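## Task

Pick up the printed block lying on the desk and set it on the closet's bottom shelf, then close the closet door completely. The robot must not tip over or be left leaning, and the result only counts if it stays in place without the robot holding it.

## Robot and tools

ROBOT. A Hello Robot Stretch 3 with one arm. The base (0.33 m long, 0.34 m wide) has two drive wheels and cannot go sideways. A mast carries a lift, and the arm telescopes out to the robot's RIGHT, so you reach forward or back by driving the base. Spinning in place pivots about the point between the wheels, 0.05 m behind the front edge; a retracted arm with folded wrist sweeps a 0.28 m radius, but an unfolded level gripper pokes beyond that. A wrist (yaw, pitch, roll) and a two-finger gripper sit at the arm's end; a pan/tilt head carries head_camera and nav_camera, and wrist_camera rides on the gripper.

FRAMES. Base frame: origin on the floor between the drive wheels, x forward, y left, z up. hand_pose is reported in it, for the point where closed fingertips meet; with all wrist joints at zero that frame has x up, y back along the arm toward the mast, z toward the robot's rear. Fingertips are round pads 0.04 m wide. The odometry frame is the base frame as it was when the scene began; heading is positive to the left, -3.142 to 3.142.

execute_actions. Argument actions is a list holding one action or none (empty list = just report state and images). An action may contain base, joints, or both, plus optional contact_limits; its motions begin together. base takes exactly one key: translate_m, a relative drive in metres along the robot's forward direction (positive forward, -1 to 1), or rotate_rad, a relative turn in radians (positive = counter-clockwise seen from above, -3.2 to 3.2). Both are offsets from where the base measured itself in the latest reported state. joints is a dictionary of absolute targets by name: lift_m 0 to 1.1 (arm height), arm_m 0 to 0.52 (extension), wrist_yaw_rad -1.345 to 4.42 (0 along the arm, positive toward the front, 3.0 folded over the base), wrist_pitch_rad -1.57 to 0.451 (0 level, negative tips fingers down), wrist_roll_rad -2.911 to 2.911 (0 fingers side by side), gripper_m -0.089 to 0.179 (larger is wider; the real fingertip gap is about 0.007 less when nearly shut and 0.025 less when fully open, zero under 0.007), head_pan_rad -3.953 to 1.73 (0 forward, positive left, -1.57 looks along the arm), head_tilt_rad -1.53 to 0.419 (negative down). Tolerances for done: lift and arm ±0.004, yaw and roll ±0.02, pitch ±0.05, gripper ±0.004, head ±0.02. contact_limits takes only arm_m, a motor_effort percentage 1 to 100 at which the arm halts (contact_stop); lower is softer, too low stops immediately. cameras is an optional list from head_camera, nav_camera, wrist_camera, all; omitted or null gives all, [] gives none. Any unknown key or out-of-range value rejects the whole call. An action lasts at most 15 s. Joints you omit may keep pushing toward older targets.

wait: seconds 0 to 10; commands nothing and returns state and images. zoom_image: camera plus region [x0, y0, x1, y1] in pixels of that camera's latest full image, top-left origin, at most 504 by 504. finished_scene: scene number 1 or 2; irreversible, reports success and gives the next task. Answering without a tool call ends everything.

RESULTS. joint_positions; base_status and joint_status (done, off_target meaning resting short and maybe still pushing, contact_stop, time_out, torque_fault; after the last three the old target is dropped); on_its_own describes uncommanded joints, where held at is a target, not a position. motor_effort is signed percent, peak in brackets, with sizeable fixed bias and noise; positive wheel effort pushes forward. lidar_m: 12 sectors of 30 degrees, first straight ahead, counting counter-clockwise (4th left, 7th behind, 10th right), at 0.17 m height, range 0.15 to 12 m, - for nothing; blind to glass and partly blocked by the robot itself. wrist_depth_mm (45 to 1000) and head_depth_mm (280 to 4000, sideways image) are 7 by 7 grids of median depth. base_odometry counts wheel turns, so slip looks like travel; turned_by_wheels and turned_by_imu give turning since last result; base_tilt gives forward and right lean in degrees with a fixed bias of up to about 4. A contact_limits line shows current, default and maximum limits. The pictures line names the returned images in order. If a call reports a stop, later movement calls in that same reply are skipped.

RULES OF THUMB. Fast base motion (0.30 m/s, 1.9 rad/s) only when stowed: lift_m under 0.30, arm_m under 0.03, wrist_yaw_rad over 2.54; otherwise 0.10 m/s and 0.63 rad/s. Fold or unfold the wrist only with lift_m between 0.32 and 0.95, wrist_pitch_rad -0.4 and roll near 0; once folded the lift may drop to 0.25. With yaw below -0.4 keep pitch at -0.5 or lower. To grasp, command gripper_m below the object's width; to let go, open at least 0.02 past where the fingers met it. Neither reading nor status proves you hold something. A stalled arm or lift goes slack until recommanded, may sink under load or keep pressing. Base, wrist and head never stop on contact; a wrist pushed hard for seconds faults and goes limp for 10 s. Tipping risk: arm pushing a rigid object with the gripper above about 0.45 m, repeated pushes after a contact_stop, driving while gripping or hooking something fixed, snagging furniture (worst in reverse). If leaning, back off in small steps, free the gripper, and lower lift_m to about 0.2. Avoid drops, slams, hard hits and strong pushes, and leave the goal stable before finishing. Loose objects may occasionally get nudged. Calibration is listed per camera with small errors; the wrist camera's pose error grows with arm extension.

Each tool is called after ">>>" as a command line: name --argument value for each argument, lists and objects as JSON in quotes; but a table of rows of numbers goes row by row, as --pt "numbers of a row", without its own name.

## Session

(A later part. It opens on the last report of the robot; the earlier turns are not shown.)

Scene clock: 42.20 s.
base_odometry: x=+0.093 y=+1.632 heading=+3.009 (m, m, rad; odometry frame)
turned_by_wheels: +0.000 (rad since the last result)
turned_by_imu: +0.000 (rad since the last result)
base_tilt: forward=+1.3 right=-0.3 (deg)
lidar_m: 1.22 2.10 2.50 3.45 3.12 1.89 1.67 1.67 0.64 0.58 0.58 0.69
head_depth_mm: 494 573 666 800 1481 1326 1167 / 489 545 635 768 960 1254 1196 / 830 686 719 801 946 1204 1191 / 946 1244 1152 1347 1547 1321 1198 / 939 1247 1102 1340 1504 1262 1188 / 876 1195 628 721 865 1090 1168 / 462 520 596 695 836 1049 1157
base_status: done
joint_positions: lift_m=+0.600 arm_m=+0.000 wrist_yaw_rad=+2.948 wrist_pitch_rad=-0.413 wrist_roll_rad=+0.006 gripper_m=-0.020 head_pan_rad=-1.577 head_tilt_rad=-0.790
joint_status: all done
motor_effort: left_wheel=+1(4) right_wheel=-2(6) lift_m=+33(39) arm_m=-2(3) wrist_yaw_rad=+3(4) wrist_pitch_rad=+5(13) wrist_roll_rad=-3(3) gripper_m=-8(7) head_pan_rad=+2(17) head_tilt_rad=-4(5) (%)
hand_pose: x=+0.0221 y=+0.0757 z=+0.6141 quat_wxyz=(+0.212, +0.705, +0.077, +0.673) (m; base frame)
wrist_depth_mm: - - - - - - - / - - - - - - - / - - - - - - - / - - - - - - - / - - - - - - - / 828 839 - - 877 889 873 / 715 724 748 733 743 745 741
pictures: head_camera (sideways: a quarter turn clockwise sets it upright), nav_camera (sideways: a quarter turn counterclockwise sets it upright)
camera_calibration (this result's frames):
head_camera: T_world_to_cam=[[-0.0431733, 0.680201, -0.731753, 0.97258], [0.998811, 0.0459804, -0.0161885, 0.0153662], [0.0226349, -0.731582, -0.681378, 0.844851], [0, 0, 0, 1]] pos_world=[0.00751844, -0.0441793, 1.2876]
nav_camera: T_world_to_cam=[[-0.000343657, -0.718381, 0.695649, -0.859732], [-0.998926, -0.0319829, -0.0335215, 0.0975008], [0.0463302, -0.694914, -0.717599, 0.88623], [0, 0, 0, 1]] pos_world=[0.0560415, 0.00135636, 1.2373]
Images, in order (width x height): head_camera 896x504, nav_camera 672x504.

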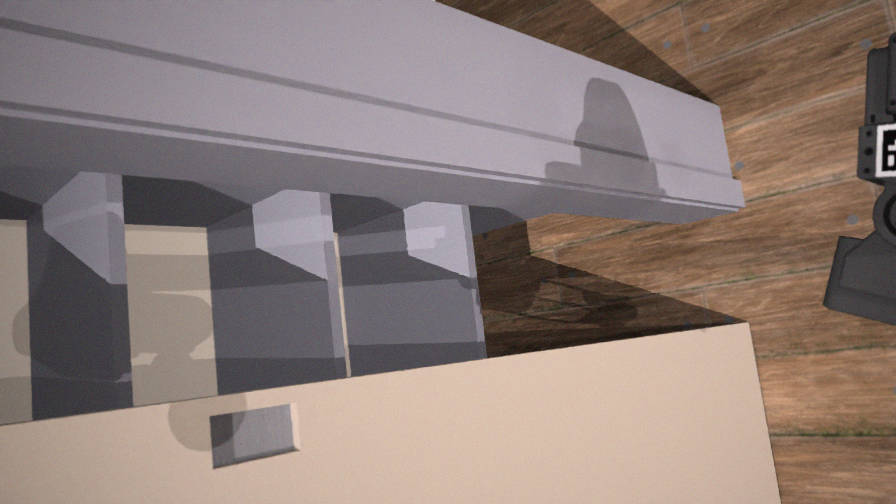

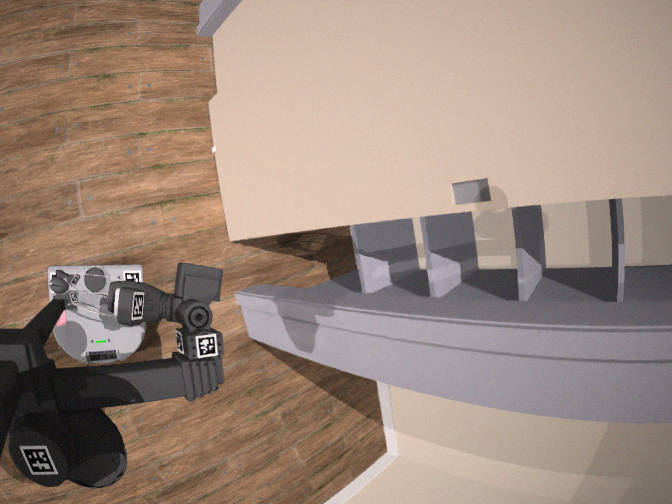

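>>> execute_actions --actions '[{"base":{"rotate_rad":2.21},"joints":{"lift_m":0.28,"head_pan_rad":0,"head_tilt_rad":-0.5}}]' --cameras '[]'

>>> execute_actions --actions '[{"base":{"translate_m":1}}]' --cameras '[]'

>>> execute_actions --actions '[{"base":{"translate_m":1}}]' --cameras '["head_camera","nav_camera"]'

Scene clock: 46.70 s.
base_odometry: x=+0.093 y=+1.632 heading=-1.064 (m, m, rad; odometry frame)
turned_by_wheels: +2.210 (rad since the last result)
turned_by_imu: +2.183 (rad since the last result)
base_tilt: forward=+1.3 right=-0.4 (deg)
lidar_m: 2.60 1.78 1.67 1.69 0.59 0.58 0.59 0.75 2.09 2.12 2.72 3.00
head_depth_mm: 2906 3062 3416 2819 2100 1652 1355 / 2995 3277 3481 2817 2096 1656 1346 / 3145 3341 3652 2809 2090 1638 1344 / 3200 3391 3704 2792 2064 1645 1345 / 2761 2955 3235 2769 2039 1628 1336 / 2366 2502 2657 2659 2036 1619 1332 / 2056 2172 2333 2419 2029 1615 1332
base_status: done
joint_positions: lift_m=+0.280 arm_m=+0.000 wrist_yaw_rad=+2.948 wrist_pitch_rad=-0.413 wrist_roll_rad=+0.006 gripper_m=-0.020 head_pan_rad=-0.007 head_tilt_rad=-0.507
joint_status: all done
motor_effort: left_wheel=-3(11) right_wheel=+3(8) lift_m=+34(34) arm_m=-2(3) wrist_yaw_rad=+2(2) wrist_pitch_rad=+6(6) wrist_roll_rad=-3(3) gripper_m=-7(7) head_pan_rad=+2(26) head_tilt_rad=+4(24) (%)
hand_pose: x=+0.0221 y=+0.0756 z=+0.2939 quat_wxyz=(+0.212, +0.705, +0.077, +0.673) (m; base frame)
wrist_depth_mm: 485 - - - - - - / 509 - - - - - - / 531 - 936 978 - - - / 540 642 706 717 733 758 753 / 532 566 578 632 588 597 608 / 477 485 - - 494 497 504 / - - - 418 425 425 428
pictures: none
No camera images: the call's "cameras" was empty. Leave "cameras" out to get every camera's image.

Scene clock: 51.80 s.
base_odometry: x=+0.577 y=+0.757 heading=-1.065 (m, m, rad; odometry frame)
turned_by_wheels: +0.000 (rad since the last result)
turned_by_imu: +0.003 (rad since the last result)
base_tilt: forward=+1.3 right=-0.4 (deg)
lidar_m: 1.93 1.34 1.25 1.27 1.63 1.47 1.55 1.99 2.51 2.54 2.74 2.11
head_depth_mm: 2121 2278 2200 2594 2089 1639 1366 / 2229 2379 2156 2738 2077 1651 1348 / 2322 2545 2350 2810 2080 1637 1354 / 2395 2601 2337 2543 2076 1639 1353 / 2064 2227 2332 2556 2068 1621 1338 / 1777 1899 2017 2195 2050 1616 1335 / 1539 1628 1729 1844 1890 1605 1332
base_status: done
joint_positions: lift_m=+0.280 arm_m=+0.000 wrist_yaw_rad=+2.948 wrist_pitch_rad=-0.413 wrist_roll_rad=+0.006 gripper_m=-0.020 head_pan_rad=-0.007 head_tilt_rad=-0.506
joint_status: not commanded
motor_effort: left_wheel=-3(8) right_wheel=+2(7) lift_m=+34(34) arm_m=-3(3) wrist_yaw_rad=+2(2) wrist_pitch_rad=+5(5) wrist_roll_rad=-3(3) gripper_m=-7(7) head_pan_rad=+4(2) head_tilt_rad=+3(3) (%)
hand_pose: x=+0.0220 y=+0.0756 z=+0.2939 quat_wxyz=(+0.212, +0.705, +0.077, +0.673) (m; base frame)
wrist_depth_mm: - - - - - - 942 / - - - - - - - / 910 - 939 965 - - - / 707 692 722 720 736 746 759 / 562 571 576 633 591 594 599 / 475 487 - - 494 496 501 / - - - 424 426 425 428
pictures: none
No camera images: the call's "cameras" was empty. Leave "cameras" out to get every camera's image.

Scene clock: 56.90 s.
base_odometry: x=+1.062 y=-0.117 heading=-1.065 (m, m, rad; odometry frame)
turned_by_wheels: +0.000 (rad since the last result)
turned_by_imu: +0.003 (rad since the last result)
base_tilt: forward=+1.5 right=-0.4 (deg)
lidar_m: 1.25 0.87 0.82 0.83 1.09 2.44 2.43 3.10 2.92 2.59 1.37 1.64
head_depth_mm: 1356 1467 1556 1283 1007 1672 1361 / 1418 1526 1651 1270 1045 1643 1360 / 1485 1596 1702 1257 1853 1638 1349 / 1534 1655 1791 1254 1590 1585 1347 / 1355 1454 1589 1241 1828 1623 1344 / 1167 1242 1340 1389 1558 1583 1339 / 1030 1087 1155 1234 1318 1410 1332
base_status: done
joint_positions: lift_m=+0.280 arm_m=+0.000 wrist_yaw_rad=+2.948 wrist_pitch_rad=-0.413 wrist_roll_rad=+0.006 gripper_m=-0.020 head_pan_rad=-0.007 head_tilt_rad=-0.506
joint_status: not commanded
motor_effort: left_wheel=-4(9) right_wheel=+2(8) lift_m=+34(34) arm_m=-3(2) wrist_yaw_rad=+2(2) wrist_pitch_rad=+6(6) wrist_roll_rad=-3(3) gripper_m=-8(8) head_pan_rad=+1(3) head_tilt_rad=+3(3) (%)
hand_pose: x=+0.0220 y=+0.0756 z=+0.2939 quat_wxyz=(+0.212, +0.705, +0.077, +0.673) (m; base frame)
wrist_depth_mm: - - 853 774 724 675 638 / - - 932 844 775 722 685 / 922 - 927 890 850 786 730 / 695 686 713 726 737 748 752 / 572 572 580 632 589 603 609 / 474 489 - - 493 495 504 / - - - 418 426 427 428
pictures: head_camera (sideways: a quarter turn clockwise sets it upright), nav_camera (sideways: a quarter turn counterclockwise sets it upright)
camera_calibration (this result's frames):
head_camera: T_world_to_cam=[[-0.447566, -0.0443078, -0.893153, 1.18547], [-0.0386383, 0.998797, -0.0301867, 0.0399274], [0.893416, 0.0209994, -0.448739, 0.53688], [0, 0, 0, 1]] pos_world=[0.0524632, 0.00137225, 1.30093]
nav_camera: T_world_to_cam=[[0.494301, 0.000704515, 0.86929, -1.0891], [0.0391528, -0.999003, -0.0214537, 0.0754677], [0.868408, 0.0446398, -0.493836, 0.590126], [0, 0, 0, 1]] pos_world=[0.0229191, 0.0498167, 1.23979]
Images, in order (width x height): head_camera 896x504, nav_camera 672x504.

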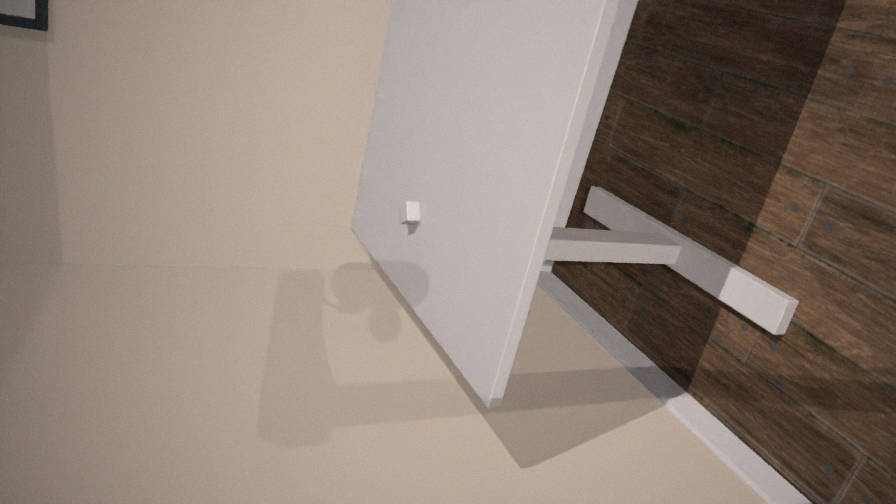

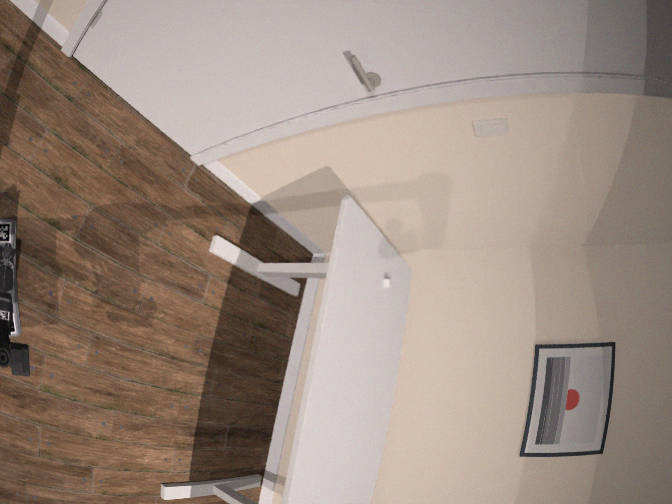

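>>> execute_actions --actions '[{"base":{"translate_m":0.5}}]' --cameras '[]'

>>> execute_actions --actions '[{"base":{"rotate_rad":1.55},"joints":{"lift_m":0.8,"head_pan_rad":-1.57,"head_tilt_rad":-0.75}}]' --cameras '[]'

>>> execute_actions --actions '[{"joints":{"wrist_yaw_rad":0,"arm_m":0.3,"gripper_m":0.11}}]'

Scene clock: 60.40 s.
base_odometry: x=+1.305 y=-0.555 heading=-1.065 (m, m, rad; odometry frame)
turned_by_wheels: +0.000 (rad since the last result)
turned_by_imu: +0.002 (rad since the last result)
base_tilt: forward=+1.3 right=-0.2 (deg)
lidar_m: 0.75 0.67 0.61 0.62 0.79 1.82 2.91 3.36 3.12 1.16 1.18 1.19
head_depth_mm: 968 1040 1117 1192 933 736 606 / 1018 1090 1177 1234 928 732 604 / 1057 1135 1228 1273 913 727 601 / 1102 1189 1303 1374 918 728 599 / 1006 1084 1171 1277 914 723 629 / 865 922 993 1063 1116 720 1237 / 762 808 856 915 972 719 1104
base_status: done
joint_positions: lift_m=+0.280 arm_m=+0.000 wrist_yaw_rad=+2.948 wrist_pitch_rad=-0.413 wrist_roll_rad=+0.006 gripper_m=-0.020 head_pan_rad=-0.007 head_tilt_rad=-0.506
joint_status: not commanded
motor_effort: left_wheel=-3(10) right_wheel=+2(7) lift_m=+35(34) arm_m=-3(3) wrist_yaw_rad=+2(2) wrist_pitch_rad=+6(6) wrist_roll_rad=-3(3) gripper_m=-7(7) head_pan_rad=+3(3) head_tilt_rad=+3(3) (%)
hand_pose: x=+0.0219 y=+0.0756 z=+0.2939 quat_wxyz=(+0.212, +0.705, +0.077, +0.673) (m; base frame)
wrist_depth_mm: 789 - 647 586 551 518 501 / 882 - 689 642 591 565 534 / 906 - 768 707 640 614 569 / 695 684 715 721 687 652 613 / 569 564 587 640 598 599 607 / 478 485 - - 493 497 502 / - - - 420 427 429 431
pictures: none
No camera images: the call's "cameras" was empty. Leave "cameras" out to get every camera's image.

Scene clock: 65.97 s.
base_odometry: x=+1.305 y=-0.555 heading=+0.485 (m, m, rad; odometry frame)
turned_by_wheels: +1.550 (rad since the last result)
turned_by_imu: +1.531 (rad since the last result)
base_tilt: forward=+1.3 right=-0.4 (deg)
lidar_m: 0.62 0.78 1.74 2.92 3.39 3.13 1.16 1.16 1.19 0.75 0.67 0.60
head_depth_mm: 992 1101 1121 869 716 607 - / 1040 1155 1113 867 713 618 - / 1077 1214 1109 868 713 644 - / 1134 1271 1142 864 711 1309 - / 1024 1131 1249 866 707 1362 - / 879 956 1057 1082 725 1335 1182 / 773 835 907 994 1022 1212 1181
base_status: done
joint_positions: lift_m=+0.800 arm_m=+0.000 wrist_yaw_rad=+2.948 wrist_pitch_rad=-0.413 wrist_roll_rad=+0.006 gripper_m=-0.020 head_pan_rad=-1.563 head_tilt_rad=-0.741
joint_status: all done
motor_effort: left_wheel=-3(10) right_wheel=+2(7) lift_m=+45(46) arm_m=-3(3) wrist_yaw_rad=+2(2) wrist_pitch_rad=+6(7) wrist_roll_rad=-3(3) gripper_m=-7(7) head_pan_rad=-1(26) head_tilt_rad=-4(22) (%)
hand_pose: x=+0.0219 y=+0.0756 z=+0.8135 quat_wxyz=(+0.212, +0.705, +0.077, +0.673) (m; base frame)
wrist_depth_mm: - - - - - - - / - - - - - - - / - - - - - - 950 / - - - - - - 919 / - - - - - - 884 / - - - - - - 801 / 910 934 922 922 952 946 784
pictures: none
No camera images: the call's "cameras" was empty. Leave "cameras" out to get every camera's image.

Scene clock: 69.40 s.
base_odometry: x=+1.305 y=-0.555 heading=+0.485 (m, m, rad; odometry frame)
turned_by_wheels: +0.000 (rad since the last result)
turned_by_imu: +0.000 (rad since the last result)
base_tilt: forward=+1.5 right=-0.3 (deg)
lidar_m: 0.62 0.78 1.74 2.92 3.36 3.11 1.16 1.16 1.19 0.75 0.67 0.60
head_depth_mm: 1001 1100 1115 899 - - 1175 / 1039 1164 1159 - 711 619 1181 / 1085 1212 1157 - 710 645 1190 / 1133 1263 1149 840 710 1296 1182 / 1021 1130 1247 862 708 1381 1163 / 882 963 1055 1084 726 1344 1186 / 773 837 903 994 1023 1216 1182
base_status: not commanded
joint_positions: lift_m=+0.800 arm_m=+0.300 wrist_yaw_rad=+0.002 wrist_pitch_rad=-0.413 wrist_roll_rad=+0.004 gripper_m=+0.110 head_pan_rad=-1.563 head_tilt_rad=-0.741
joint_status: all done
motor_effort: left_wheel=-3(3) right_wheel=+2(2) lift_m=+45(45) arm_m=+4(4) wrist_yaw_rad=-2(3) wrist_pitch_rad=+6(7) wrist_roll_rad=-2(3) gripper_m=+0(86) head_pan_rad=-2(2) head_tilt_rad=-5(5) (%)
hand_pose: x=-0.0211 y=-0.6697 z=+0.8135 quat_wxyz=(+0.691, +0.146, -0.693, -0.145) (m; base frame)
wrist_depth_mm: 335 411 549 662 589 525 478 / 346 431 592 714 627 570 504 / 356 455 612 499 508 520 522 / 371 474 374 375 384 388 396 / 389 444 303 300 308 309 316 / 372 256 245 253 255 261 261 / 217 210 215 218 220 220 223
pictures: head_camera (sideways: a quarter turn clockwise sets it upright), nav_camera (sideways: a quarter turn counterclockwise sets it upright), wrist_camera
camera_calibration (this result's frames):
head_camera: T_world_to_cam=[[-0.0523434, 0.642441, -0.764545, 1.01538], [0.998082, 0.0589996, -0.0187552, 0.0187134], [0.0330587, -0.76406, -0.644297, 0.796555], [0, 0, 0, 1]] pos_world=[0.00813768, -0.0448075, 1.28987]
nav_camera: T_world_to_cam=[[0.00937498, -0.682965, 0.730391, -0.905067], [-0.998372, -0.0474854, -0.0315873, 0.0949814], [0.0562559, -0.728906, -0.682298, 0.840257], [0, 0, 0, 1]] pos_world=[0.0560423, -0.00115022, 1.23736]
wrist_camera: T_world_to_cam=[[-0.999383, -0.0218441, 0.0275061, -0.055288], [-0.0350293, 0.562128, -0.826308, 1.07687], [0.00258803, -0.826762, -0.562546, 0.070451], [0, 0, 0, 1]] pos_world=[-0.0177142, -0.5483, 0.930978]
Images, in order (width x height): head_camera 896x504, nav_camera 672x504, wrist_camera 644x364.

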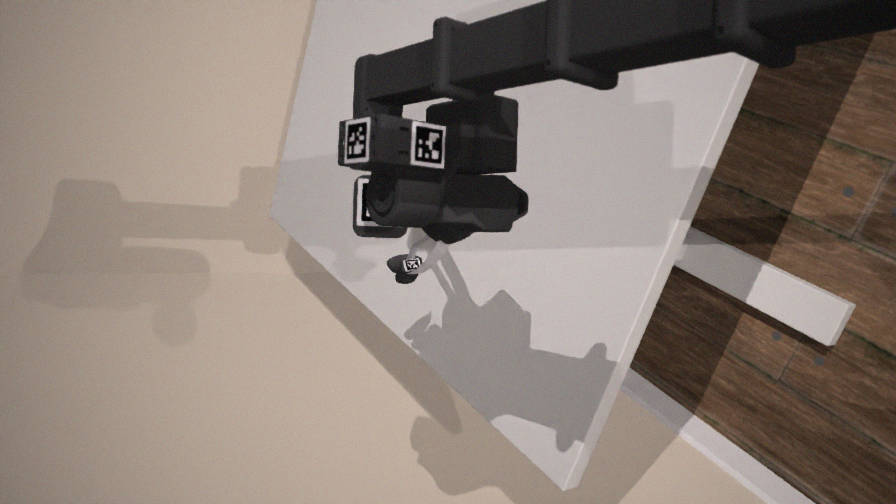

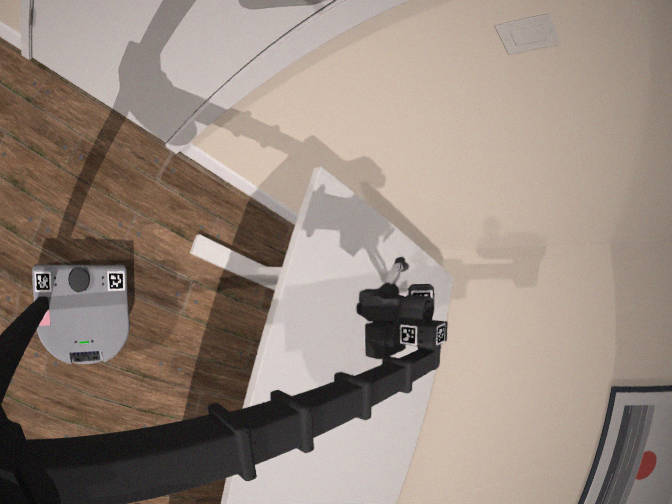

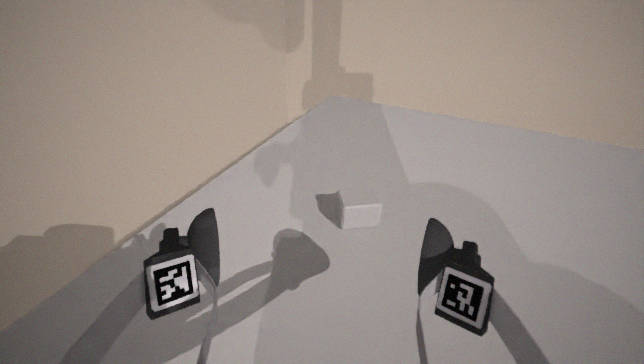

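>>> execute_actions --actions '[{"base":{"translate_m":-0.032},"joints":{"lift_m":0.733,"arm_m":0.425}}]' --cameras '["wrist_camera"]'

Scene clock: 71.67 s.
base_odometry: x=+1.276 y=-0.569 heading=+0.485 (m, m, rad; odometry frame)
turned_by_wheels: +0.000 (rad since the last result)
turned_by_imu: +0.000 (rad since the last result)
base_tilt: forward=+1.4 right=-0.4 (deg)
lidar_m: 0.65 0.82 1.82 2.92 3.31 3.09 1.14 1.13 1.17 0.75 0.71 0.63
head_depth_mm: 987 1092 1112 869 733 - - / 1032 1139 1158 - 703 607 1180 / 1068 1201 1154 802 713 633 1186 / 1122 1260 1105 837 710 1295 1189 / 1072 1188 1287 861 708 1325 1165 / 920 1008 1108 855 724 1372 1185 / 812 877 948 1028 743 1260 1187
base_status: done
joint_positions: lift_m=+0.733 arm_m=+0.425 wrist_yaw_rad=+0.001 wrist_pitch_rad=-0.413 wrist_roll_rad=+0.004 gripper_m=+0.110 head_pan_rad=-1.563 head_tilt_rad=-0.741
joint_status: all done
motor_effort: left_wheel=-3(7) right_wheel=+3(3) lift_m=+34(42) arm_m=+4(4) wrist_yaw_rad=-2(3) wrist_pitch_rad=+6(6) wrist_roll_rad=-2(2) gripper_m=+1(0) head_pan_rad=-2(2) head_tilt_rad=-5(5) (%)
hand_pose: x=-0.0212 y=-0.7947 z=+0.7469 quat_wxyz=(+0.691, +0.146, -0.693, -0.145) (m; base frame)
wrist_depth_mm: 322 391 528 538 478 429 391 / 329 413 561 553 508 460 412 / 341 431 359 345 351 358 364 / 356 253 255 259 263 266 270 / 202 203 206 174 215 213 216 / 169 175 169 167 175 178 178 / 149 145 148 149 150 151 152
pictures: wrist_camera
camera_calibration (this result's frames):
wrist_camera: T_world_to_cam=[[-0.999394, -0.0213415, 0.0275061, -0.0558998], [-0.0347466, 0.562146, -0.826308, 1.0921], [0.00217222, -0.826763, -0.562546, -0.070386], [0, 0, 0, 1]] pos_world=[-0.0177663, -0.673305, 0.864354]
Images, in order (width x height): wrist_camera 644x364.

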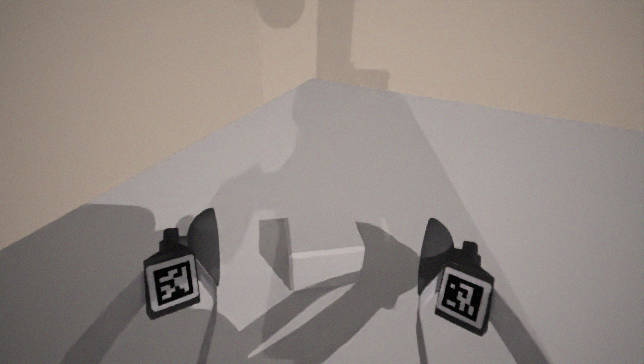

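>>> execute_actions --actions '[{"joints":{"lift_m":0.725}}]' --cameras '[]'

>>> execute_actions --actions '[{"joints":{"gripper_m":-0.005}}]' --cameras '["wrist_camera"]'

>>> execute_actions --actions '[{"joints":{"lift_m":0.77,"arm_m":0}}]' --cameras '["wrist_camera"]'

Scene clock: 72.47 s.
base_odometry: x=+1.276 y=-0.569 heading=+0.485 (m, m, rad; odometry frame)
turned_by_wheels: +0.000 (rad since the last result)
turned_by_imu: +0.000 (rad since the last result)
base_tilt: forward=+1.3 right=-0.3 (deg)
lidar_m: 0.65 0.82 1.82 2.92 3.34 3.11 1.14 1.13 1.17 0.75 0.71 0.63
head_depth_mm: 984 1095 1114 871 730 - - / 1029 1142 1156 - 711 612 1176 / 1072 1198 1153 795 712 632 1188 / 1126 1260 1104 837 707 1283 1188 / 1076 1185 1283 863 709 1323 1167 / 921 1007 1108 863 723 1362 1178 / 808 874 951 1024 744 1256 1188
base_status: not commanded
joint_positions: lift_m=+0.725 arm_m=+0.425 wrist_yaw_rad=+0.001 wrist_pitch_rad=-0.408 wrist_roll_rad=+0.003 gripper_m=+0.110 head_pan_rad=-1.563 head_tilt_rad=-0.741
joint_status: all done
motor_effort: left_wheel=-3(3) right_wheel=+2(2) lift_m=+30(35) arm_m=+4(4) wrist_yaw_rad=-2(2) wrist_pitch_rad=+3(6) wrist_roll_rad=-2(2) gripper_m=+0(0) head_pan_rad=-1(2) head_tilt_rad=-4(4) (%)
hand_pose: x=-0.0212 y=-0.7954 z=+0.7403 quat_wxyz=(+0.692, +0.144, -0.693, -0.143) (m; base frame)
wrist_depth_mm: 322 392 526 540 478 428 386 / 333 410 564 557 499 457 412 / 340 425 330 332 337 346 358 / 351 242 246 250 252 256 263 / 193 196 201 160 204 205 208 / 162 168 160 162 167 170 171 / 142 140 142 143 144 143 146
pictures: none
No camera images: the call's "cameras" was empty. Leave "cameras" out to get every camera's image.

Scene clock: 74.10 s.
base_odometry: x=+1.276 y=-0.569 heading=+0.485 (m, m, rad; odometry frame)
turned_by_wheels: +0.000 (rad since the last result)
turned_by_imu: +0.000 (rad since the last result)
base_tilt: forward=+1.4 right=-0.5 (deg)
lidar_m: 0.65 0.82 1.82 2.92 3.35 3.10 1.14 1.12 1.17 0.75 0.71 0.63
head_depth_mm: 987 1087 1111 869 732 - - / 1028 1137 1157 - 713 611 1167 / 1069 1203 1148 794 711 631 1184 / 1131 1261 1101 849 707 1291 1194 / 1072 1191 1278 860 708 1343 1161 / 918 1004 1110 861 722 1356 1187 / 813 876 953 1031 743 1270 1181
base_status: not commanded
joint_positions: lift_m=+0.725 arm_m=+0.425 wrist_yaw_rad=-0.008 wrist_pitch_rad=-0.401 wrist_roll_rad=+0.003 gripper_m=-0.004 head_pan_rad=-1.563 head_tilt_rad=-0.741
joint_status: all done
motor_effort: left_wheel=-5(5) right_wheel=+7(6) lift_m=+31(31) arm_m=+4(4) wrist_yaw_rad=+9(9) wrist_pitch_rad=+0(3) wrist_roll_rad=-1(1) gripper_m=-16(95) head_pan_rad=-2(3) head_tilt_rad=-4(4) (%)
hand_pose: x=-0.0233 y=-0.7963 z=+0.7419 quat_wxyz=(+0.692, +0.138, -0.694, -0.144) (m; base frame)
wrist_depth_mm: 325 397 536 538 474 428 389 / 335 412 566 551 501 457 411 / 342 428 335 338 348 354 365 / 354 246 248 253 257 261 267 / 196 196 207 161 213 207 210 / 163 165 172 162 174 172 173 / 140 141 143 144 143 147 148
pictures: wrist_camera
camera_calibration (this result's frames):
wrist_camera: T_world_to_cam=[[-0.999492, -0.0123738, 0.0293687, -0.0521433], [-0.0313193, 0.551796, -0.833391, 1.08588], [-0.00589334, -0.833888, -0.551903, -0.0882535], [0, 0, 0, 1]] pos_world=[-0.0186279, -0.673422, 0.857786]
Images, in order (width x height): wrist_camera 644x364.

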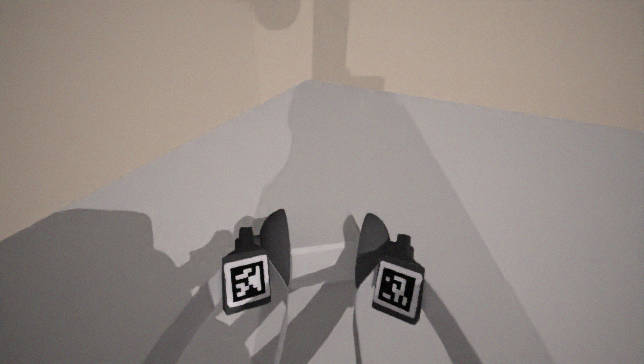

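Scene clock: 78.43 s.
base_odometry: x=+1.276 y=-0.569 heading=+0.485 (m, m, rad; odometry frame)
turned_by_wheels: +0.000 (rad since the last result)
turned_by_imu: +0.001 (rad since the last result)
base_tilt: forward=+1.2 right=-0.4 (deg)
lidar_m: 0.65 0.82 1.82 2.92 3.34 3.10 1.14 1.13 1.18 0.75 0.71 0.63
head_depth_mm: 989 1089 1114 873 713 606 576 / 1032 1149 1107 869 714 618 - / 1073 1198 1110 866 710 631 - / 1130 1266 1097 864 709 1274 1186 / 1074 1188 1280 863 707 1325 1171 / 921 1010 1110 859 725 1364 1191 / 809 873 949 1031 745 1265 1183
base_status: not commanded
joint_positions: lift_m=+0.770 arm_m=+0.000 wrist_yaw_rad=-0.001 wrist_pitch_rad=-0.414 wrist_roll_rad=+0.003 gripper_m=-0.004 head_pan_rad=-1.563 head_tilt_rad=-0.741
joint_status: all done
motor_effort: left_wheel=-3(5) right_wheel=+3(6) lift_m=+45(45) arm_m=-3(2) wrist_yaw_rad=+1(9) wrist_pitch_rad=+6(6) wrist_roll_rad=-1(1) gripper_m=-15(17) head_pan_rad=-2(2) head_tilt_rad=-5(5) (%)
hand_pose: x=-0.0218 y=-0.3701 z=+0.7834 quat_wxyz=(+0.691, +0.145, -0.693, -0.146) (m; base frame)
wrist_depth_mm: 451 553 746 914 811 723 661 / 464 586 737 643 659 691 681 / 482 443 423 432 441 451 462 / 313 317 320 326 330 338 342 / 497 266 267 161 266 269 274 / 547 686 230 205 227 224 226 / 566 704 886 199 189 191 193
pictures: wrist_camera
camera_calibration (this result's frames):
wrist_camera: T_world_to_cam=[[-0.99939, -0.0193254, 0.0290901, -0.0489522], [-0.0349221, 0.562408, -0.826122, 0.883592], [-0.000395337, -0.826634, -0.56274, 0.301331], [0, 0, 0, 1]] pos_world=[-0.0179463, -0.248795, 0.900949]
Images, in order (width x height): wrist_camera 644x364.

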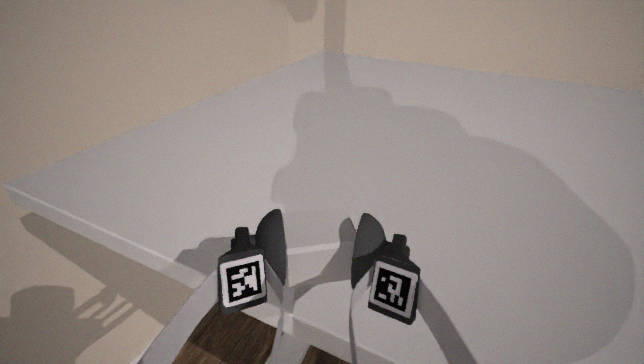

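>>> execute_actions --actions '[{"base":{"rotate_rad":0.9},"joints":{"wrist_yaw_rad":2.9}}]' --cameras '[]'

>>> execute_actions --actions '[{"base":{"rotate_rad":0.66},"joints":{"lift_m":0.6,"head_pan_rad":-0.2,"head_tilt_rad":-0.6}}]' --cameras '[]'

>>> execute_actions --actions '[{"base":{"translate_m":0.32},"joints":{"lift_m":0.29}}]' --cameras '[]'

>>> execute_actions --actions '[{"base":{"translate_m":1}}]' --cameras '[]'

>>> execute_actions --actions '[{"base":{"translate_m":1}}]'

Scene clock: 81.10 s.
base_odometry: x=+1.276 y=-0.569 heading=+1.385 (m, m, rad; odometry frame)
turned_by_wheels: +0.900 (rad since the last result)
turned_by_imu: +0.889 (rad since the last result)
base_tilt: forward=+1.2 right=-0.5 (deg)
lidar_m: 1.34 2.92 3.41 3.10 2.32 1.12 1.17 0.75 0.76 0.63 0.64 0.74
head_depth_mm: 590 670 773 910 1033 1324 1264 / 579 653 751 882 1076 1308 - / 566 639 733 859 1031 1282 1230 / 539 604 693 817 973 1207 - / 523 587 671 781 923 1153 1219 / 518 579 645 760 900 1101 1191 / 508 567 634 739 868 1062 1176
base_status: done
joint_positions: lift_m=+0.770 arm_m=+0.000 wrist_yaw_rad=+2.897 wrist_pitch_rad=-0.414 wrist_roll_rad=+0.003 gripper_m=-0.004 head_pan_rad=-1.563 head_tilt_rad=-0.741
joint_status: all done
motor_effort: left_wheel=-3(9) right_wheel=+3(7) lift_m=+45(45) arm_m=-2(3) wrist_yaw_rad=+3(2) wrist_pitch_rad=+6(6) wrist_roll_rad=-1(1) gripper_m=-15(14) head_pan_rad=-1(2) head_tilt_rad=-4(5) (%)
hand_pose: x=+0.0332 y=+0.0731 z=+0.7834 quat_wxyz=(+0.229, +0.705, +0.060, +0.668) (m; base frame)
wrist_depth_mm: - - - - - - - / - - - - - - - / - - - - - - - / - - - - - - - / - - - 161 - - - / - - - - - - - / 878 882 892 902 912 911 915
pictures: none
No camera images: the call's "cameras" was empty. Leave "cameras" out to get every camera's image.

Scene clock: 83.47 s.
base_odometry: x=+1.276 y=-0.569 heading=+2.045 (m, m, rad; odometry frame)
turned_by_wheels: +0.660 (rad since the last result)
turned_by_imu: +0.652 (rad since the last result)
base_tilt: forward=+1.5 right=-0.5 (deg)
lidar_m: 2.92 3.34 3.10 1.15 1.13 1.18 0.75 0.71 0.63 0.65 0.82 1.79
head_depth_mm: 2986 3306 3390 2378 1852 1512 1269 / 3003 3348 3366 2406 1851 1507 1274 / 3095 3450 3297 2385 1844 1502 1264 / 2573 2805 3025 2358 1850 1495 1271 / 3049 3214 3120 2329 1829 1500 1255 / 2660 2920 3063 2339 1799 1492 1252 / 2724 3062 3206 2322 1812 1482 1254
base_status: done
joint_positions: lift_m=+0.600 arm_m=+0.000 wrist_yaw_rad=+2.898 wrist_pitch_rad=-0.414 wrist_roll_rad=+0.003 gripper_m=-0.004 head_pan_rad=-0.207 head_tilt_rad=-0.606
joint_status: all done
motor_effort: left_wheel=-3(8) right_wheel=+2(6) lift_m=+34(41) arm_m=-3(2) wrist_yaw_rad=+3(3) wrist_pitch_rad=+6(6) wrist_roll_rad=-1(1) gripper_m=-15(15) head_pan_rad=+3(25) head_tilt_rad=+2(15) (%)
hand_pose: x=+0.0331 y=+0.0730 z=+0.6137 quat_wxyz=(+0.229, +0.705, +0.060, +0.668) (m; base frame)
wrist_depth_mm: - - - - - - - / - - - - - - - / - - - - - - - / - - - - - - - / - - - 162 - - - / 825 827 - 800 906 858 885 / 717 730 732 731 741 751 762
pictures: none
No camera images: the call's "cameras" was empty. Leave "cameras" out to get every camera's image.

Scene clock: 87.97 s.
base_odometry: x=+1.130 y=-0.285 heading=+2.044 (m, m, rad; odometry frame)
turned_by_wheels: +0.000 (rad since the last result)
turned_by_imu: +0.001 (rad since the last result)
base_tilt: forward=+1.3 right=-0.4 (deg)
lidar_m: 2.61 3.21 2.98 2.38 1.58 1.47 1.07 0.82 0.76 0.77 1.00 2.13
head_depth_mm: 2732 2957 3204 2411 1830 1506 1275 / 2773 3055 3271 2392 1849 1510 1273 / 2742 3028 3175 2369 1851 1508 1271 / 2240 2512 2804 2356 1827 1498 1268 / 2868 2657 2917 2328 1821 1492 1267 / 2374 2631 2832 2344 1839 1485 1263 / 2400 2706 2938 2325 1821 1483 1252
base_status: done
joint_positions: lift_m=+0.290 arm_m=+0.000 wrist_yaw_rad=+2.898 wrist_pitch_rad=-0.414 wrist_roll_rad=+0.003 gripper_m=-0.004 head_pan_rad=-0.207 head_tilt_rad=-0.605
joint_status: all done
motor_effort: left_wheel=-3(8) right_wheel=+3(7) lift_m=+34(35) arm_m=-3(2) wrist_yaw_rad=+2(3) wrist_pitch_rad=+6(7) wrist_roll_rad=-1(1) gripper_m=-15(15) head_pan_rad=+3(2) head_tilt_rad=+2(3) (%)
hand_pose: x=+0.0330 y=+0.0730 z=+0.3036 quat_wxyz=(+0.229, +0.705, +0.060, +0.668) (m; base frame)
wrist_depth_mm: - - - - - - - / - - - - - - - / 937 - 950 - - - - / 705 - 733 751 752 759 776 / 574 572 611 160 604 611 618 / 482 489 - 168 528 513 515 / 431 - - 432 427 443 439
pictures: none
No camera images: the call's "cameras" was empty. Leave "cameras" out to get every camera's image.

Scene clock: 93.07 s.
base_odometry: x=+0.674 y=+0.605 heading=+2.044 (m, m, rad; odometry frame)
turned_by_wheels: +0.000 (rad since the last result)
turned_by_imu: +0.003 (rad since the last result)
base_tilt: forward=+1.3 right=-0.5 (deg)
lidar_m: 1.65 2.18 2.58 2.61 2.57 1.95 1.91 1.24 1.18 1.20 1.51 1.64
head_depth_mm: 1943 2127 2349 2396 1854 1519 1273 / 1395 1857 2351 2393 1844 1513 1267 / 1398 1547 1677 1902 1847 1510 1269 / 2075 2215 2414 2351 1839 1507 1273 / 1481 1616 1818 2050 1851 1494 1260 / 1500 1679 1878 2092 1831 1480 1257 / 1539 1718 1933 2163 1801 1491 1257
base_status: done
joint_positions: lift_m=+0.290 arm_m=+0.000 wrist_yaw_rad=+2.898 wrist_pitch_rad=-0.414 wrist_roll_rad=+0.003 gripper_m=-0.004 head_pan_rad=-0.207 head_tilt_rad=-0.605
joint_status: not commanded
motor_effort: left_wheel=-3(10) right_wheel=+2(7) lift_m=+34(34) arm_m=-3(3) wrist_yaw_rad=+2(2) wrist_pitch_rad=+6(7) wrist_roll_rad=-1(1) gripper_m=-15(15) head_pan_rad=+3(3) head_tilt_rad=+3(3) (%)
hand_pose: x=+0.0329 y=+0.0730 z=+0.3036 quat_wxyz=(+0.229, +0.705, +0.060, +0.668) (m; base frame)
wrist_depth_mm: - - - - - - - / - - - - - - - / 930 - 972 - - - - / 714 - 735 758 749 775 780 / 573 567 609 161 608 614 623 / 484 489 - 167 522 506 513 / 428 - - 434 430 438 443
pictures: none
No camera images: the call's "cameras" was empty. Leave "cameras" out to get every camera's image.

Scene clock: 98.17 s.
base_odometry: x=+0.218 y=+1.495 heading=+2.044 (m, m, rad; odometry frame)
turned_by_wheels: +0.000 (rad since the last result)
turned_by_imu: +0.003 (rad since the last result)
base_tilt: forward=+1.2 right=-0.4 (deg)
lidar_m: 0.75 0.95 2.18 2.21 2.81 2.84 2.51 1.70 1.58 1.60 0.77 0.72
head_depth_mm: 1178 1240 1379 1182 868 959 1127 / 1199 1223 1420 1455 1667 1512 1208 / 605 677 769 1218 1405 1495 1274 / 618 678 754 839 961 1117 1241 / 629 694 772 867 991 1162 1262 / 646 713 797 897 1036 1212 1258 / 661 733 820 931 1075 1269 1258
base_status: done
joint_positions: lift_m=+0.290 arm_m=+0.000 wrist_yaw_rad=+2.898 wrist_pitch_rad=-0.414 wrist_roll_rad=+0.003 gripper_m=-0.004 head_pan_rad=-0.207 head_tilt_rad=-0.605
joint_status: not commanded
motor_effort: left_wheel=-3(7) right_wheel=+2(8) lift_m=+34(34) arm_m=-3(3) wrist_yaw_rad=+2(1) wrist_pitch_rad=+7(6) wrist_roll_rad=-1(1) gripper_m=-15(15) head_pan_rad=+2(3) head_tilt_rad=+3(3) (%)
hand_pose: x=+0.0329 y=+0.0730 z=+0.3036 quat_wxyz=(+0.229, +0.705, +0.060, +0.668) (m; base frame)
wrist_depth_mm: - - - - - - - / - - - - - - - / 911 - 961 - - - - / 709 - 727 744 742 764 780 / 575 570 607 160 606 615 622 / 491 486 - 168 524 507 512 / 432 - - 426 431 438 441
pictures: head_camera (sideways: a quarter turn clockwise sets it upright), nav_camera (sideways: a quarter turn counterclockwise sets it upright), wrist_camera
camera_calibration (this result's frames):
head_camera: T_world_to_cam=[[-0.531431, 0.063111, -0.844748, 1.12286], [0.157845, 0.987133, -0.0255516, 0.0326909], [0.832266, -0.146918, -0.534555, 0.648912], [0, 0, 0, 1]] pos_world=[0.0514929, -0.00779799, 1.29624]
nav_camera: T_world_to_cam=[[0.566049, -0.114599, 0.816367, -1.02053], [-0.162363, -0.986391, -0.0258884, 0.0824674], [0.808225, -0.117894, -0.576952, 0.698633], [0, 0, 0, 1]] pos_world=[0.026408, 0.0467574, 1.23834]
wrist_camera: T_world_to_cam=[[0.974895, -0.220756, 0.0290819, -0.0220164], [-0.101049, -0.555021, -0.825676, 0.323518], [0.198414, 0.802009, -0.563395, 0.272404], [0, 0, 0, 1]] pos_world=[0.000106076, -0.0437715, 0.421232]
Images, in order (width x height): head_camera 896x504, nav_camera 672x504, wrist_camera 644x364.

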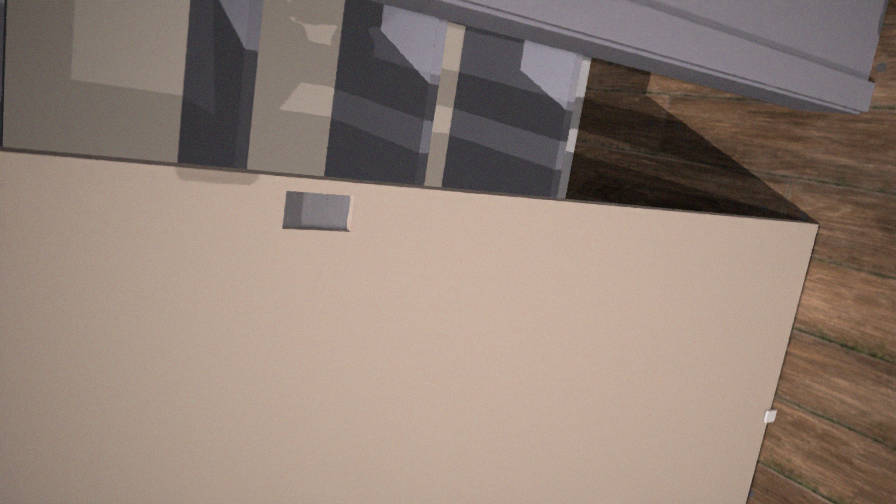

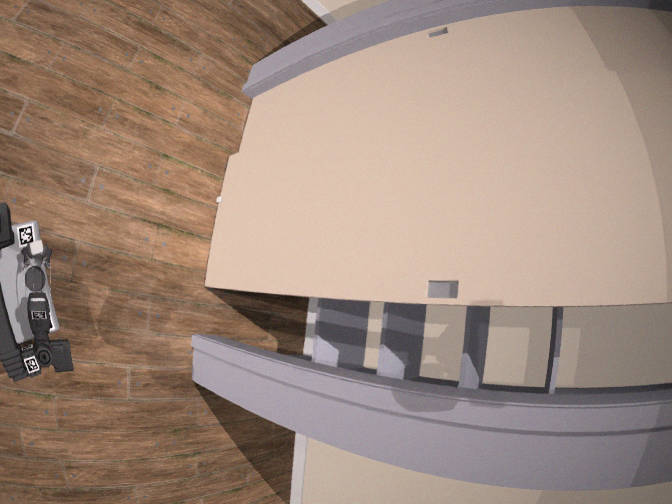

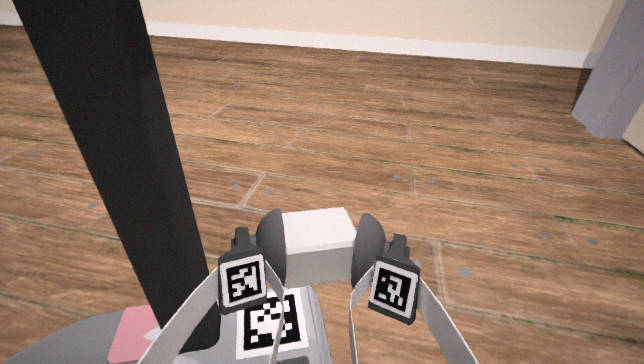

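>>> execute_actions --actions '[{"base":{"translate_m":0.3}}]' --cameras '[]'

>>> execute_actions --actions '[{"base":{"rotate_rad":1.157},"joints":{"lift_m":0.46,"head_pan_rad":-1.62,"head_tilt_rad":-0.95}}]' --cameras '[]'

>>> execute_actions --actions '[{"base":{"translate_m":-0.075},"joints":{"wrist_yaw_rad":-0.03}}]' --cameras '[]'

>>> execute_actions --actions '[{"joints":{"arm_m":0.2},"contact_limits":{"arm_m":12}}]'

Scene clock: 101.17 s.
base_odometry: x=+0.082 y=+1.762 heading=+2.044 (m, m, rad; odometry frame)
turned_by_wheels: +0.000 (rad since the last result)
turned_by_imu: +0.001 (rad since the last result)
base_tilt: forward=+1.4 right=-0.4 (deg)
lidar_m: 0.47 0.60 1.24 2.09 2.66 3.10 2.71 1.83 1.70 1.72 0.50 0.46
head_depth_mm: 345 378 437 1038 1199 1130 1280 / 352 385 425 483 544 1093 1282 / 361 395 436 488 553 640 756 / 369 406 449 504 573 666 790 / 377 416 462 520 595 694 835 / 387 426 476 536 617 728 884 / 396 439 490 556 643 762 932
base_status: done
joint_positions: lift_m=+0.290 arm_m=+0.000 wrist_yaw_rad=+2.898 wrist_pitch_rad=-0.414 wrist_roll_rad=+0.003 gripper_m=-0.004 head_pan_rad=-0.207 head_tilt_rad=-0.605
joint_status: not commanded
motor_effort: left_wheel=-3(9) right_wheel=+2(8) lift_m=+34(34) arm_m=-3(3) wrist_yaw_rad=+2(2) wrist_pitch_rad=+7(6) wrist_roll_rad=-1(1) gripper_m=-15(15) head_pan_rad=+2(3) head_tilt_rad=+2(3) (%)
hand_pose: x=+0.0329 y=+0.0730 z=+0.3036 quat_wxyz=(+0.229, +0.705, +0.060, +0.668) (m; base frame)
wrist_depth_mm: - - - - - - 746 / - - - - - - 724 / 916 - 957 - - 960 710 / 709 - 727 732 750 763 686 / 578 570 616 160 609 611 568 / 484 490 - 168 521 509 512 / 431 - - 431 434 438 443
pictures: none
No camera images: the call's "cameras" was empty. Leave "cameras" out to get every camera's image.

Scene clock: 103.90 s.
base_odometry: x=+0.082 y=+1.762 heading=-3.082 (m, m, rad; odometry frame)
turned_by_wheels: +1.157 (rad since the last result)
turned_by_imu: +1.143 (rad since the last result)
base_tilt: forward=+1.4 right=-0.5 (deg)
lidar_m: 2.06 2.13 2.93 3.57 2.37 1.76 1.70 1.68 0.50 0.46 0.48 0.66
head_depth_mm: 975 981 975 740 856 1214 1126 / 1073 1013 1269 1411 1220 1210 - / 1056 984 1254 1575 1407 1253 - / 398 474 553 690 953 1231 - / 396 463 556 687 909 1216 1114 / 397 462 554 690 912 1205 1122 / 397 463 554 690 912 1198 1118
base_status: done
joint_positions: lift_m=+0.460 arm_m=+0.000 wrist_yaw_rad=+2.898 wrist_pitch_rad=-0.415 wrist_roll_rad=+0.003 gripper_m=-0.004 head_pan_rad=-1.613 head_tilt_rad=-0.938
joint_status: all done
motor_effort: left_wheel=-3(10) right_wheel=+3(7) lift_m=+45(46) arm_m=-3(3) wrist_yaw_rad=+2(2) wrist_pitch_rad=+7(7) wrist_roll_rad=-1(1) gripper_m=-15(15) head_pan_rad=-2(25) head_tilt_rad=-5(27) (%)
hand_pose: x=+0.0329 y=+0.0730 z=+0.4732 quat_wxyz=(+0.229, +0.705, +0.061, +0.668) (m; base frame)
wrist_depth_mm: - - - - - - - / - - - - - - - / - - - - - - - / - - - - - - - / 790 780 862 161 834 857 869 / 674 678 - 651 722 711 718 / 582 589 598 591 607 603 616
pictures: none
No camera images: the call's "cameras" was empty. Leave "cameras" out to get every camera's image.

Scene clock: 106.37 s.
base_odometry: x=+0.157 y=+1.767 heading=-3.082 (m, m, rad; odometry frame)
turned_by_wheels: +0.000 (rad since the last result)
turned_by_imu: +0.000 (rad since the last result)
base_tilt: forward=+1.5 right=-0.4 (deg)
lidar_m: 2.14 2.22 3.04 3.12 2.29 1.69 1.62 1.67 0.46 0.47 0.48 0.66
head_depth_mm: 664 508 543 640 875 1216 1127 / 1054 1000 1203 753 884 1209 - / 1083 1007 1258 1541 1421 1236 - / 1076 1009 1254 1548 1417 1245 1142 / 660 498 569 715 912 1208 1126 / 398 473 555 691 916 1202 1118 / 397 463 553 689 911 1208 1118
base_status: done
joint_positions: lift_m=+0.460 arm_m=+0.000 wrist_yaw_rad=-0.027 wrist_pitch_rad=-0.415 wrist_roll_rad=+0.003 gripper_m=-0.004 head_pan_rad=-1.613 head_tilt_rad=-0.938
joint_status: all done
motor_effort: left_wheel=-3(9) right_wheel=+2(1) lift_m=+45(44) arm_m=-3(3) wrist_yaw_rad=-3(1) wrist_pitch_rad=+7(6) wrist_roll_rad=-1(1) gripper_m=-15(15) head_pan_rad=-3(2) head_tilt_rad=-6(6) (%)
hand_pose: x=-0.0277 y=-0.3699 z=+0.4732 quat_wxyz=(+0.689, +0.136, -0.694, -0.156) (m; base frame)
wrist_depth_mm: 190 190 794 807 785 236 164 / 208 207 230 648 618 234 175 / 229 228 237 - 678 232 189 / 256 254 264 - 760 231 215 / 287 287 282 160 392 248 249 / 333 327 325 654 345 277 289 / 384 383 391 598 495 325 336
pictures: none
No camera images: the call's "cameras" was empty. Leave "cameras" out to get every camera's image.

Scene clock: 109.07 s.
base_odometry: x=+0.157 y=+1.767 heading=-3.082 (m, m, rad; odometry frame)
turned_by_wheels: +0.000 (rad since the last result)
turned_by_imu: +0.000 (rad since the last result)
base_tilt: forward=+1.4 right=-0.3 (deg)
lidar_m: 2.13 2.21 3.04 3.12 2.30 1.69 1.62 1.67 0.46 0.47 0.48 0.66
head_depth_mm: 666 506 544 637 875 1211 1127 / 1060 1012 1201 756 845 1213 - / 1079 1010 1261 1551 1463 1234 1144 / 1081 1010 1257 1555 1401 1236 1136 / 661 499 572 713 916 1213 1119 / 397 474 554 692 910 1209 1122 / 396 463 555 689 914 1206 1123
base_status: not commanded
joint_positions: lift_m=+0.460 arm_m=+0.200 wrist_yaw_rad=-0.029 wrist_pitch_rad=-0.415 wrist_roll_rad=+0.003 gripper_m=-0.004 head_pan_rad=-1.613 head_tilt_rad=-0.938
joint_status: all done
motor_effort: left_wheel=-3(3) right_wheel=+2(2) lift_m=+44(44) arm_m=+4(4) wrist_yaw_rad=-1(3) wrist_pitch_rad=+7(7) wrist_roll_rad=-1(1) gripper_m=-15(15) head_pan_rad=-3(1) head_tilt_rad=-6(6) (%)
contact_limits: arm_m 12 (drawing in: default 29, maximum 48; extending or still: default 41, maximum 67)
hand_pose: x=-0.0280 y=-0.5694 z=+0.4732 quat_wxyz=(+0.689, +0.136, -0.695, -0.156) (m; base frame)
wrist_depth_mm: 656 659 644 650 636 402 263 / 593 609 633 641 607 396 265 / 414 422 430 437 446 394 261 / 853 847 871 860 597 370 260 / 806 807 844 161 657 384 258 / 680 680 694 647 572 381 152 / 600 593 592 592 587 377 151
pictures: head_camera (sideways: a quarter turn clockwise sets it upright), nav_camera (sideways: a quarter turn counterclockwise sets it upright), wrist_camera
camera_calibration (this result's frames):
head_camera: T_world_to_cam=[[-0.0143716, 0.781686, -0.623506, 0.831349], [0.999896, 0.011751, -0.00831518, 0.00510701], [0.000826953, -0.623561, -0.781774, 0.975547], [0, 0, 0, 1]] pos_world=[0.00603463, -0.0416001, 1.28105]
nav_camera: T_world_to_cam=[[-0.0302508, -0.812534, 0.582128, -0.711635], [-0.999203, 0.00941153, -0.0387879, 0.104352], [0.0260378, -0.582838, -0.812171, 1.00933], [0, 0, 0, 1]] pos_world=[0.0564604, 0.00906566, 1.23806]
wrist_camera: T_world_to_cam=[[-0.999546, 0.00795871, 0.0290703, -0.0343763], [-0.019515, 0.564141, -0.825448, 0.740233], [-0.0229693, -0.82564, -0.56373, -0.0375899], [0, 0, 0, 1]] pos_world=[-0.0207784, -0.448358, 0.590832]
Images, in order (width x height): head_camera 896x504, nav_camera 672x504, wrist_camera 644x364.

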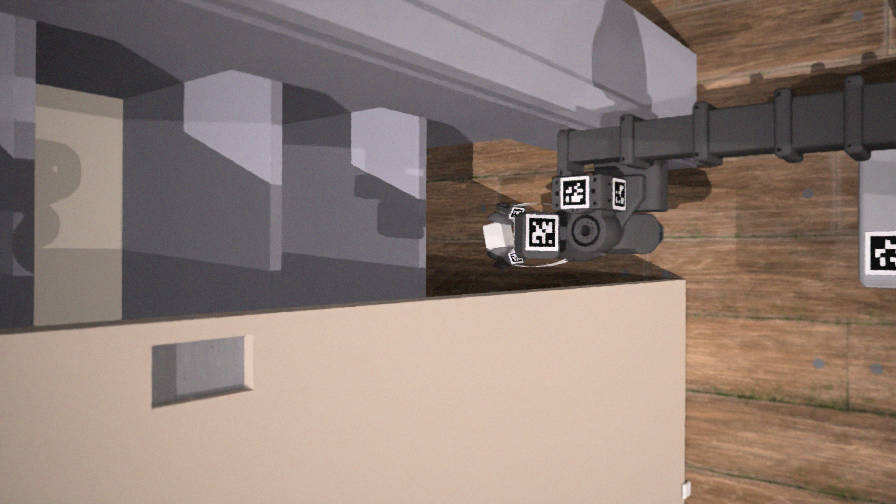

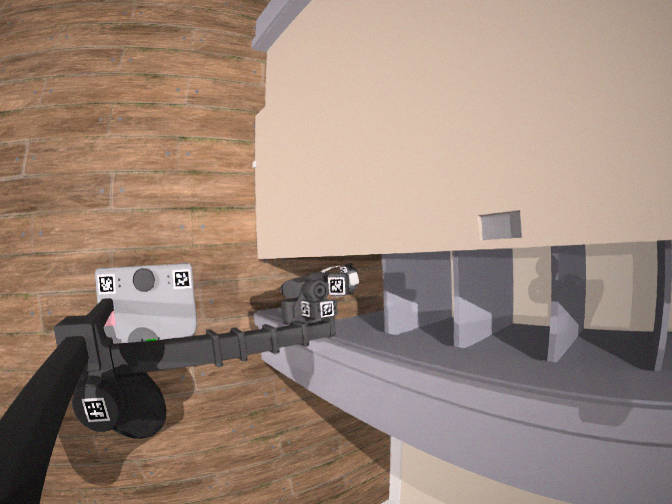

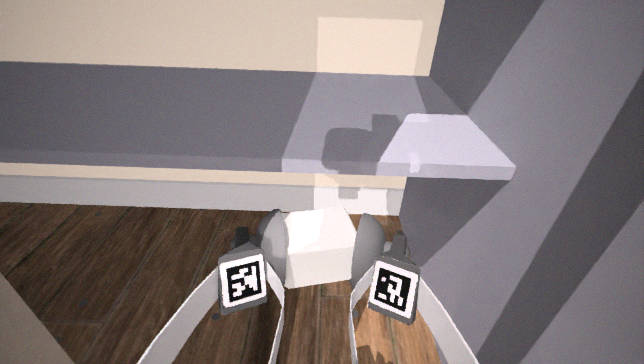

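>>> execute_actions --actions '[{"joints":{"arm_m":0.49},"contact_limits":{"arm_m":12}}]' --cameras '[]'

>>> execute_actions --actions '[{"joints":{"lift_m":0.418}}]' --cameras '["wrist_camera"]'

Scene clock: 112.80 s.
base_odometry: x=+0.157 y=+1.767 heading=-3.082 (m, m, rad; odometry frame)
turned_by_wheels: +0.000 (rad since the last result)
turned_by_imu: +0.000 (rad since the last result)
base_tilt: forward=+1.3 right=-0.3 (deg)
lidar_m: 2.14 2.22 3.03 3.12 2.29 1.69 1.62 1.68 0.46 0.47 0.48 0.66
head_depth_mm: 664 506 542 637 877 1210 1125 / 1050 1004 1198 755 847 1207 1135 / 1078 1011 1292 1556 1414 1236 1139 / 1080 1010 1287 1543 1401 1252 1140 / 661 498 569 714 912 1206 1128 / 396 472 553 688 910 1213 1124 / 396 461 553 688 911 1215 1118
base_status: not commanded
joint_positions: lift_m=+0.460 arm_m=+0.490 wrist_yaw_rad=-0.029 wrist_pitch_rad=-0.415 wrist_roll_rad=+0.003 gripper_m=-0.004 head_pan_rad=-1.613 head_tilt_rad=-0.938
joint_status: all done
motor_effort: left_wheel=-3(3) right_wheel=+2(2) lift_m=+45(45) arm_m=+4(4) wrist_yaw_rad=-1(2) wrist_pitch_rad=+7(7) wrist_roll_rad=-1(1) gripper_m=-15(15) head_pan_rad=-2(2) head_tilt_rad=-5(5) (%)
contact_limits: arm_m 12 (drawing in: default 29, maximum 48; extending or still: default 41, maximum 67)
hand_pose: x=-0.0280 y=-0.8594 z=+0.4732 quat_wxyz=(+0.689, +0.136, -0.695, -0.156) (m; base frame)
wrist_depth_mm: 400 396 396 393 393 376 265 / 433 429 426 427 425 399 263 / 409 414 426 434 438 392 262 / 315 318 324 327 334 339 259 / 255 258 270 160 267 269 253 / 214 215 219 206 231 225 226 / 185 186 187 189 190 193 194
pictures: none
No camera images: the call's "cameras" was empty. Leave "cameras" out to get every camera's image.

Scene clock: 114.00 s.
base_odometry: x=+0.157 y=+1.767 heading=-3.082 (m, m, rad; odometry frame)
turned_by_wheels: +0.000 (rad since the last result)
turned_by_imu: +0.000 (rad since the last result)
base_tilt: forward=+1.3 right=-0.4 (deg)
lidar_m: 2.13 2.22 3.04 3.12 2.30 1.69 1.63 1.67 0.46 0.47 0.48 0.66
head_depth_mm: 665 507 543 636 876 1216 1124 / 1057 1005 1205 754 861 1197 1145 / 1079 1010 1257 1546 1409 1248 1134 / 1079 1004 1252 1543 1409 1253 1144 / 661 499 570 714 911 1215 1125 / 397 474 552 687 913 1214 1119 / 397 462 554 690 913 1205 1118
base_status: not commanded
joint_positions: lift_m=+0.418 arm_m=+0.490 wrist_yaw_rad=-0.029 wrist_pitch_rad=-0.415 wrist_roll_rad=+0.003 gripper_m=-0.004 head_pan_rad=-1.613 head_tilt_rad=-0.938
joint_status: all done
motor_effort: left_wheel=-3(3) right_wheel=+3(2) lift_m=+34(41) arm_m=+4(4) wrist_yaw_rad=-1(2) wrist_pitch_rad=+7(7) wrist_roll_rad=-1(1) gripper_m=-15(15) head_pan_rad=-1(2) head_tilt_rad=-5(5) (%)
hand_pose: x=-0.0280 y=-0.8594 z=+0.4316 quat_wxyz=(+0.689, +0.136, -0.695, -0.156) (m; base frame)
wrist_depth_mm: 398 395 394 393 393 377 265 / 426 428 422 424 423 394 263 / 319 326 331 339 344 341 262 / 243 248 252 256 260 266 248 / 198 200 209 161 209 210 213 / 166 168 170 163 179 175 176 / 143 144 145 147 147 150 151
pictures: wrist_camera
camera_calibration (this result's frames):
wrist_camera: T_world_to_cam=[[-0.999545, 0.00805864, 0.0290704, -0.0307947], [-0.0194587, 0.564143, -0.825447, 0.869471], [-0.0230519, -0.825637, -0.56373, -0.300494], [0, 0, 0, 1]] pos_world=[-0.0207888, -0.738357, 0.549201]
Images, in order (width x height): wrist_camera 644x364.

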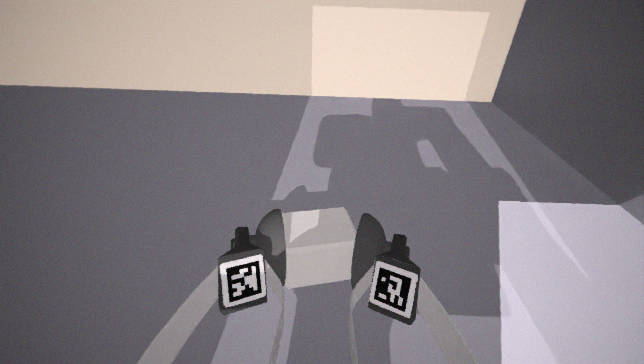

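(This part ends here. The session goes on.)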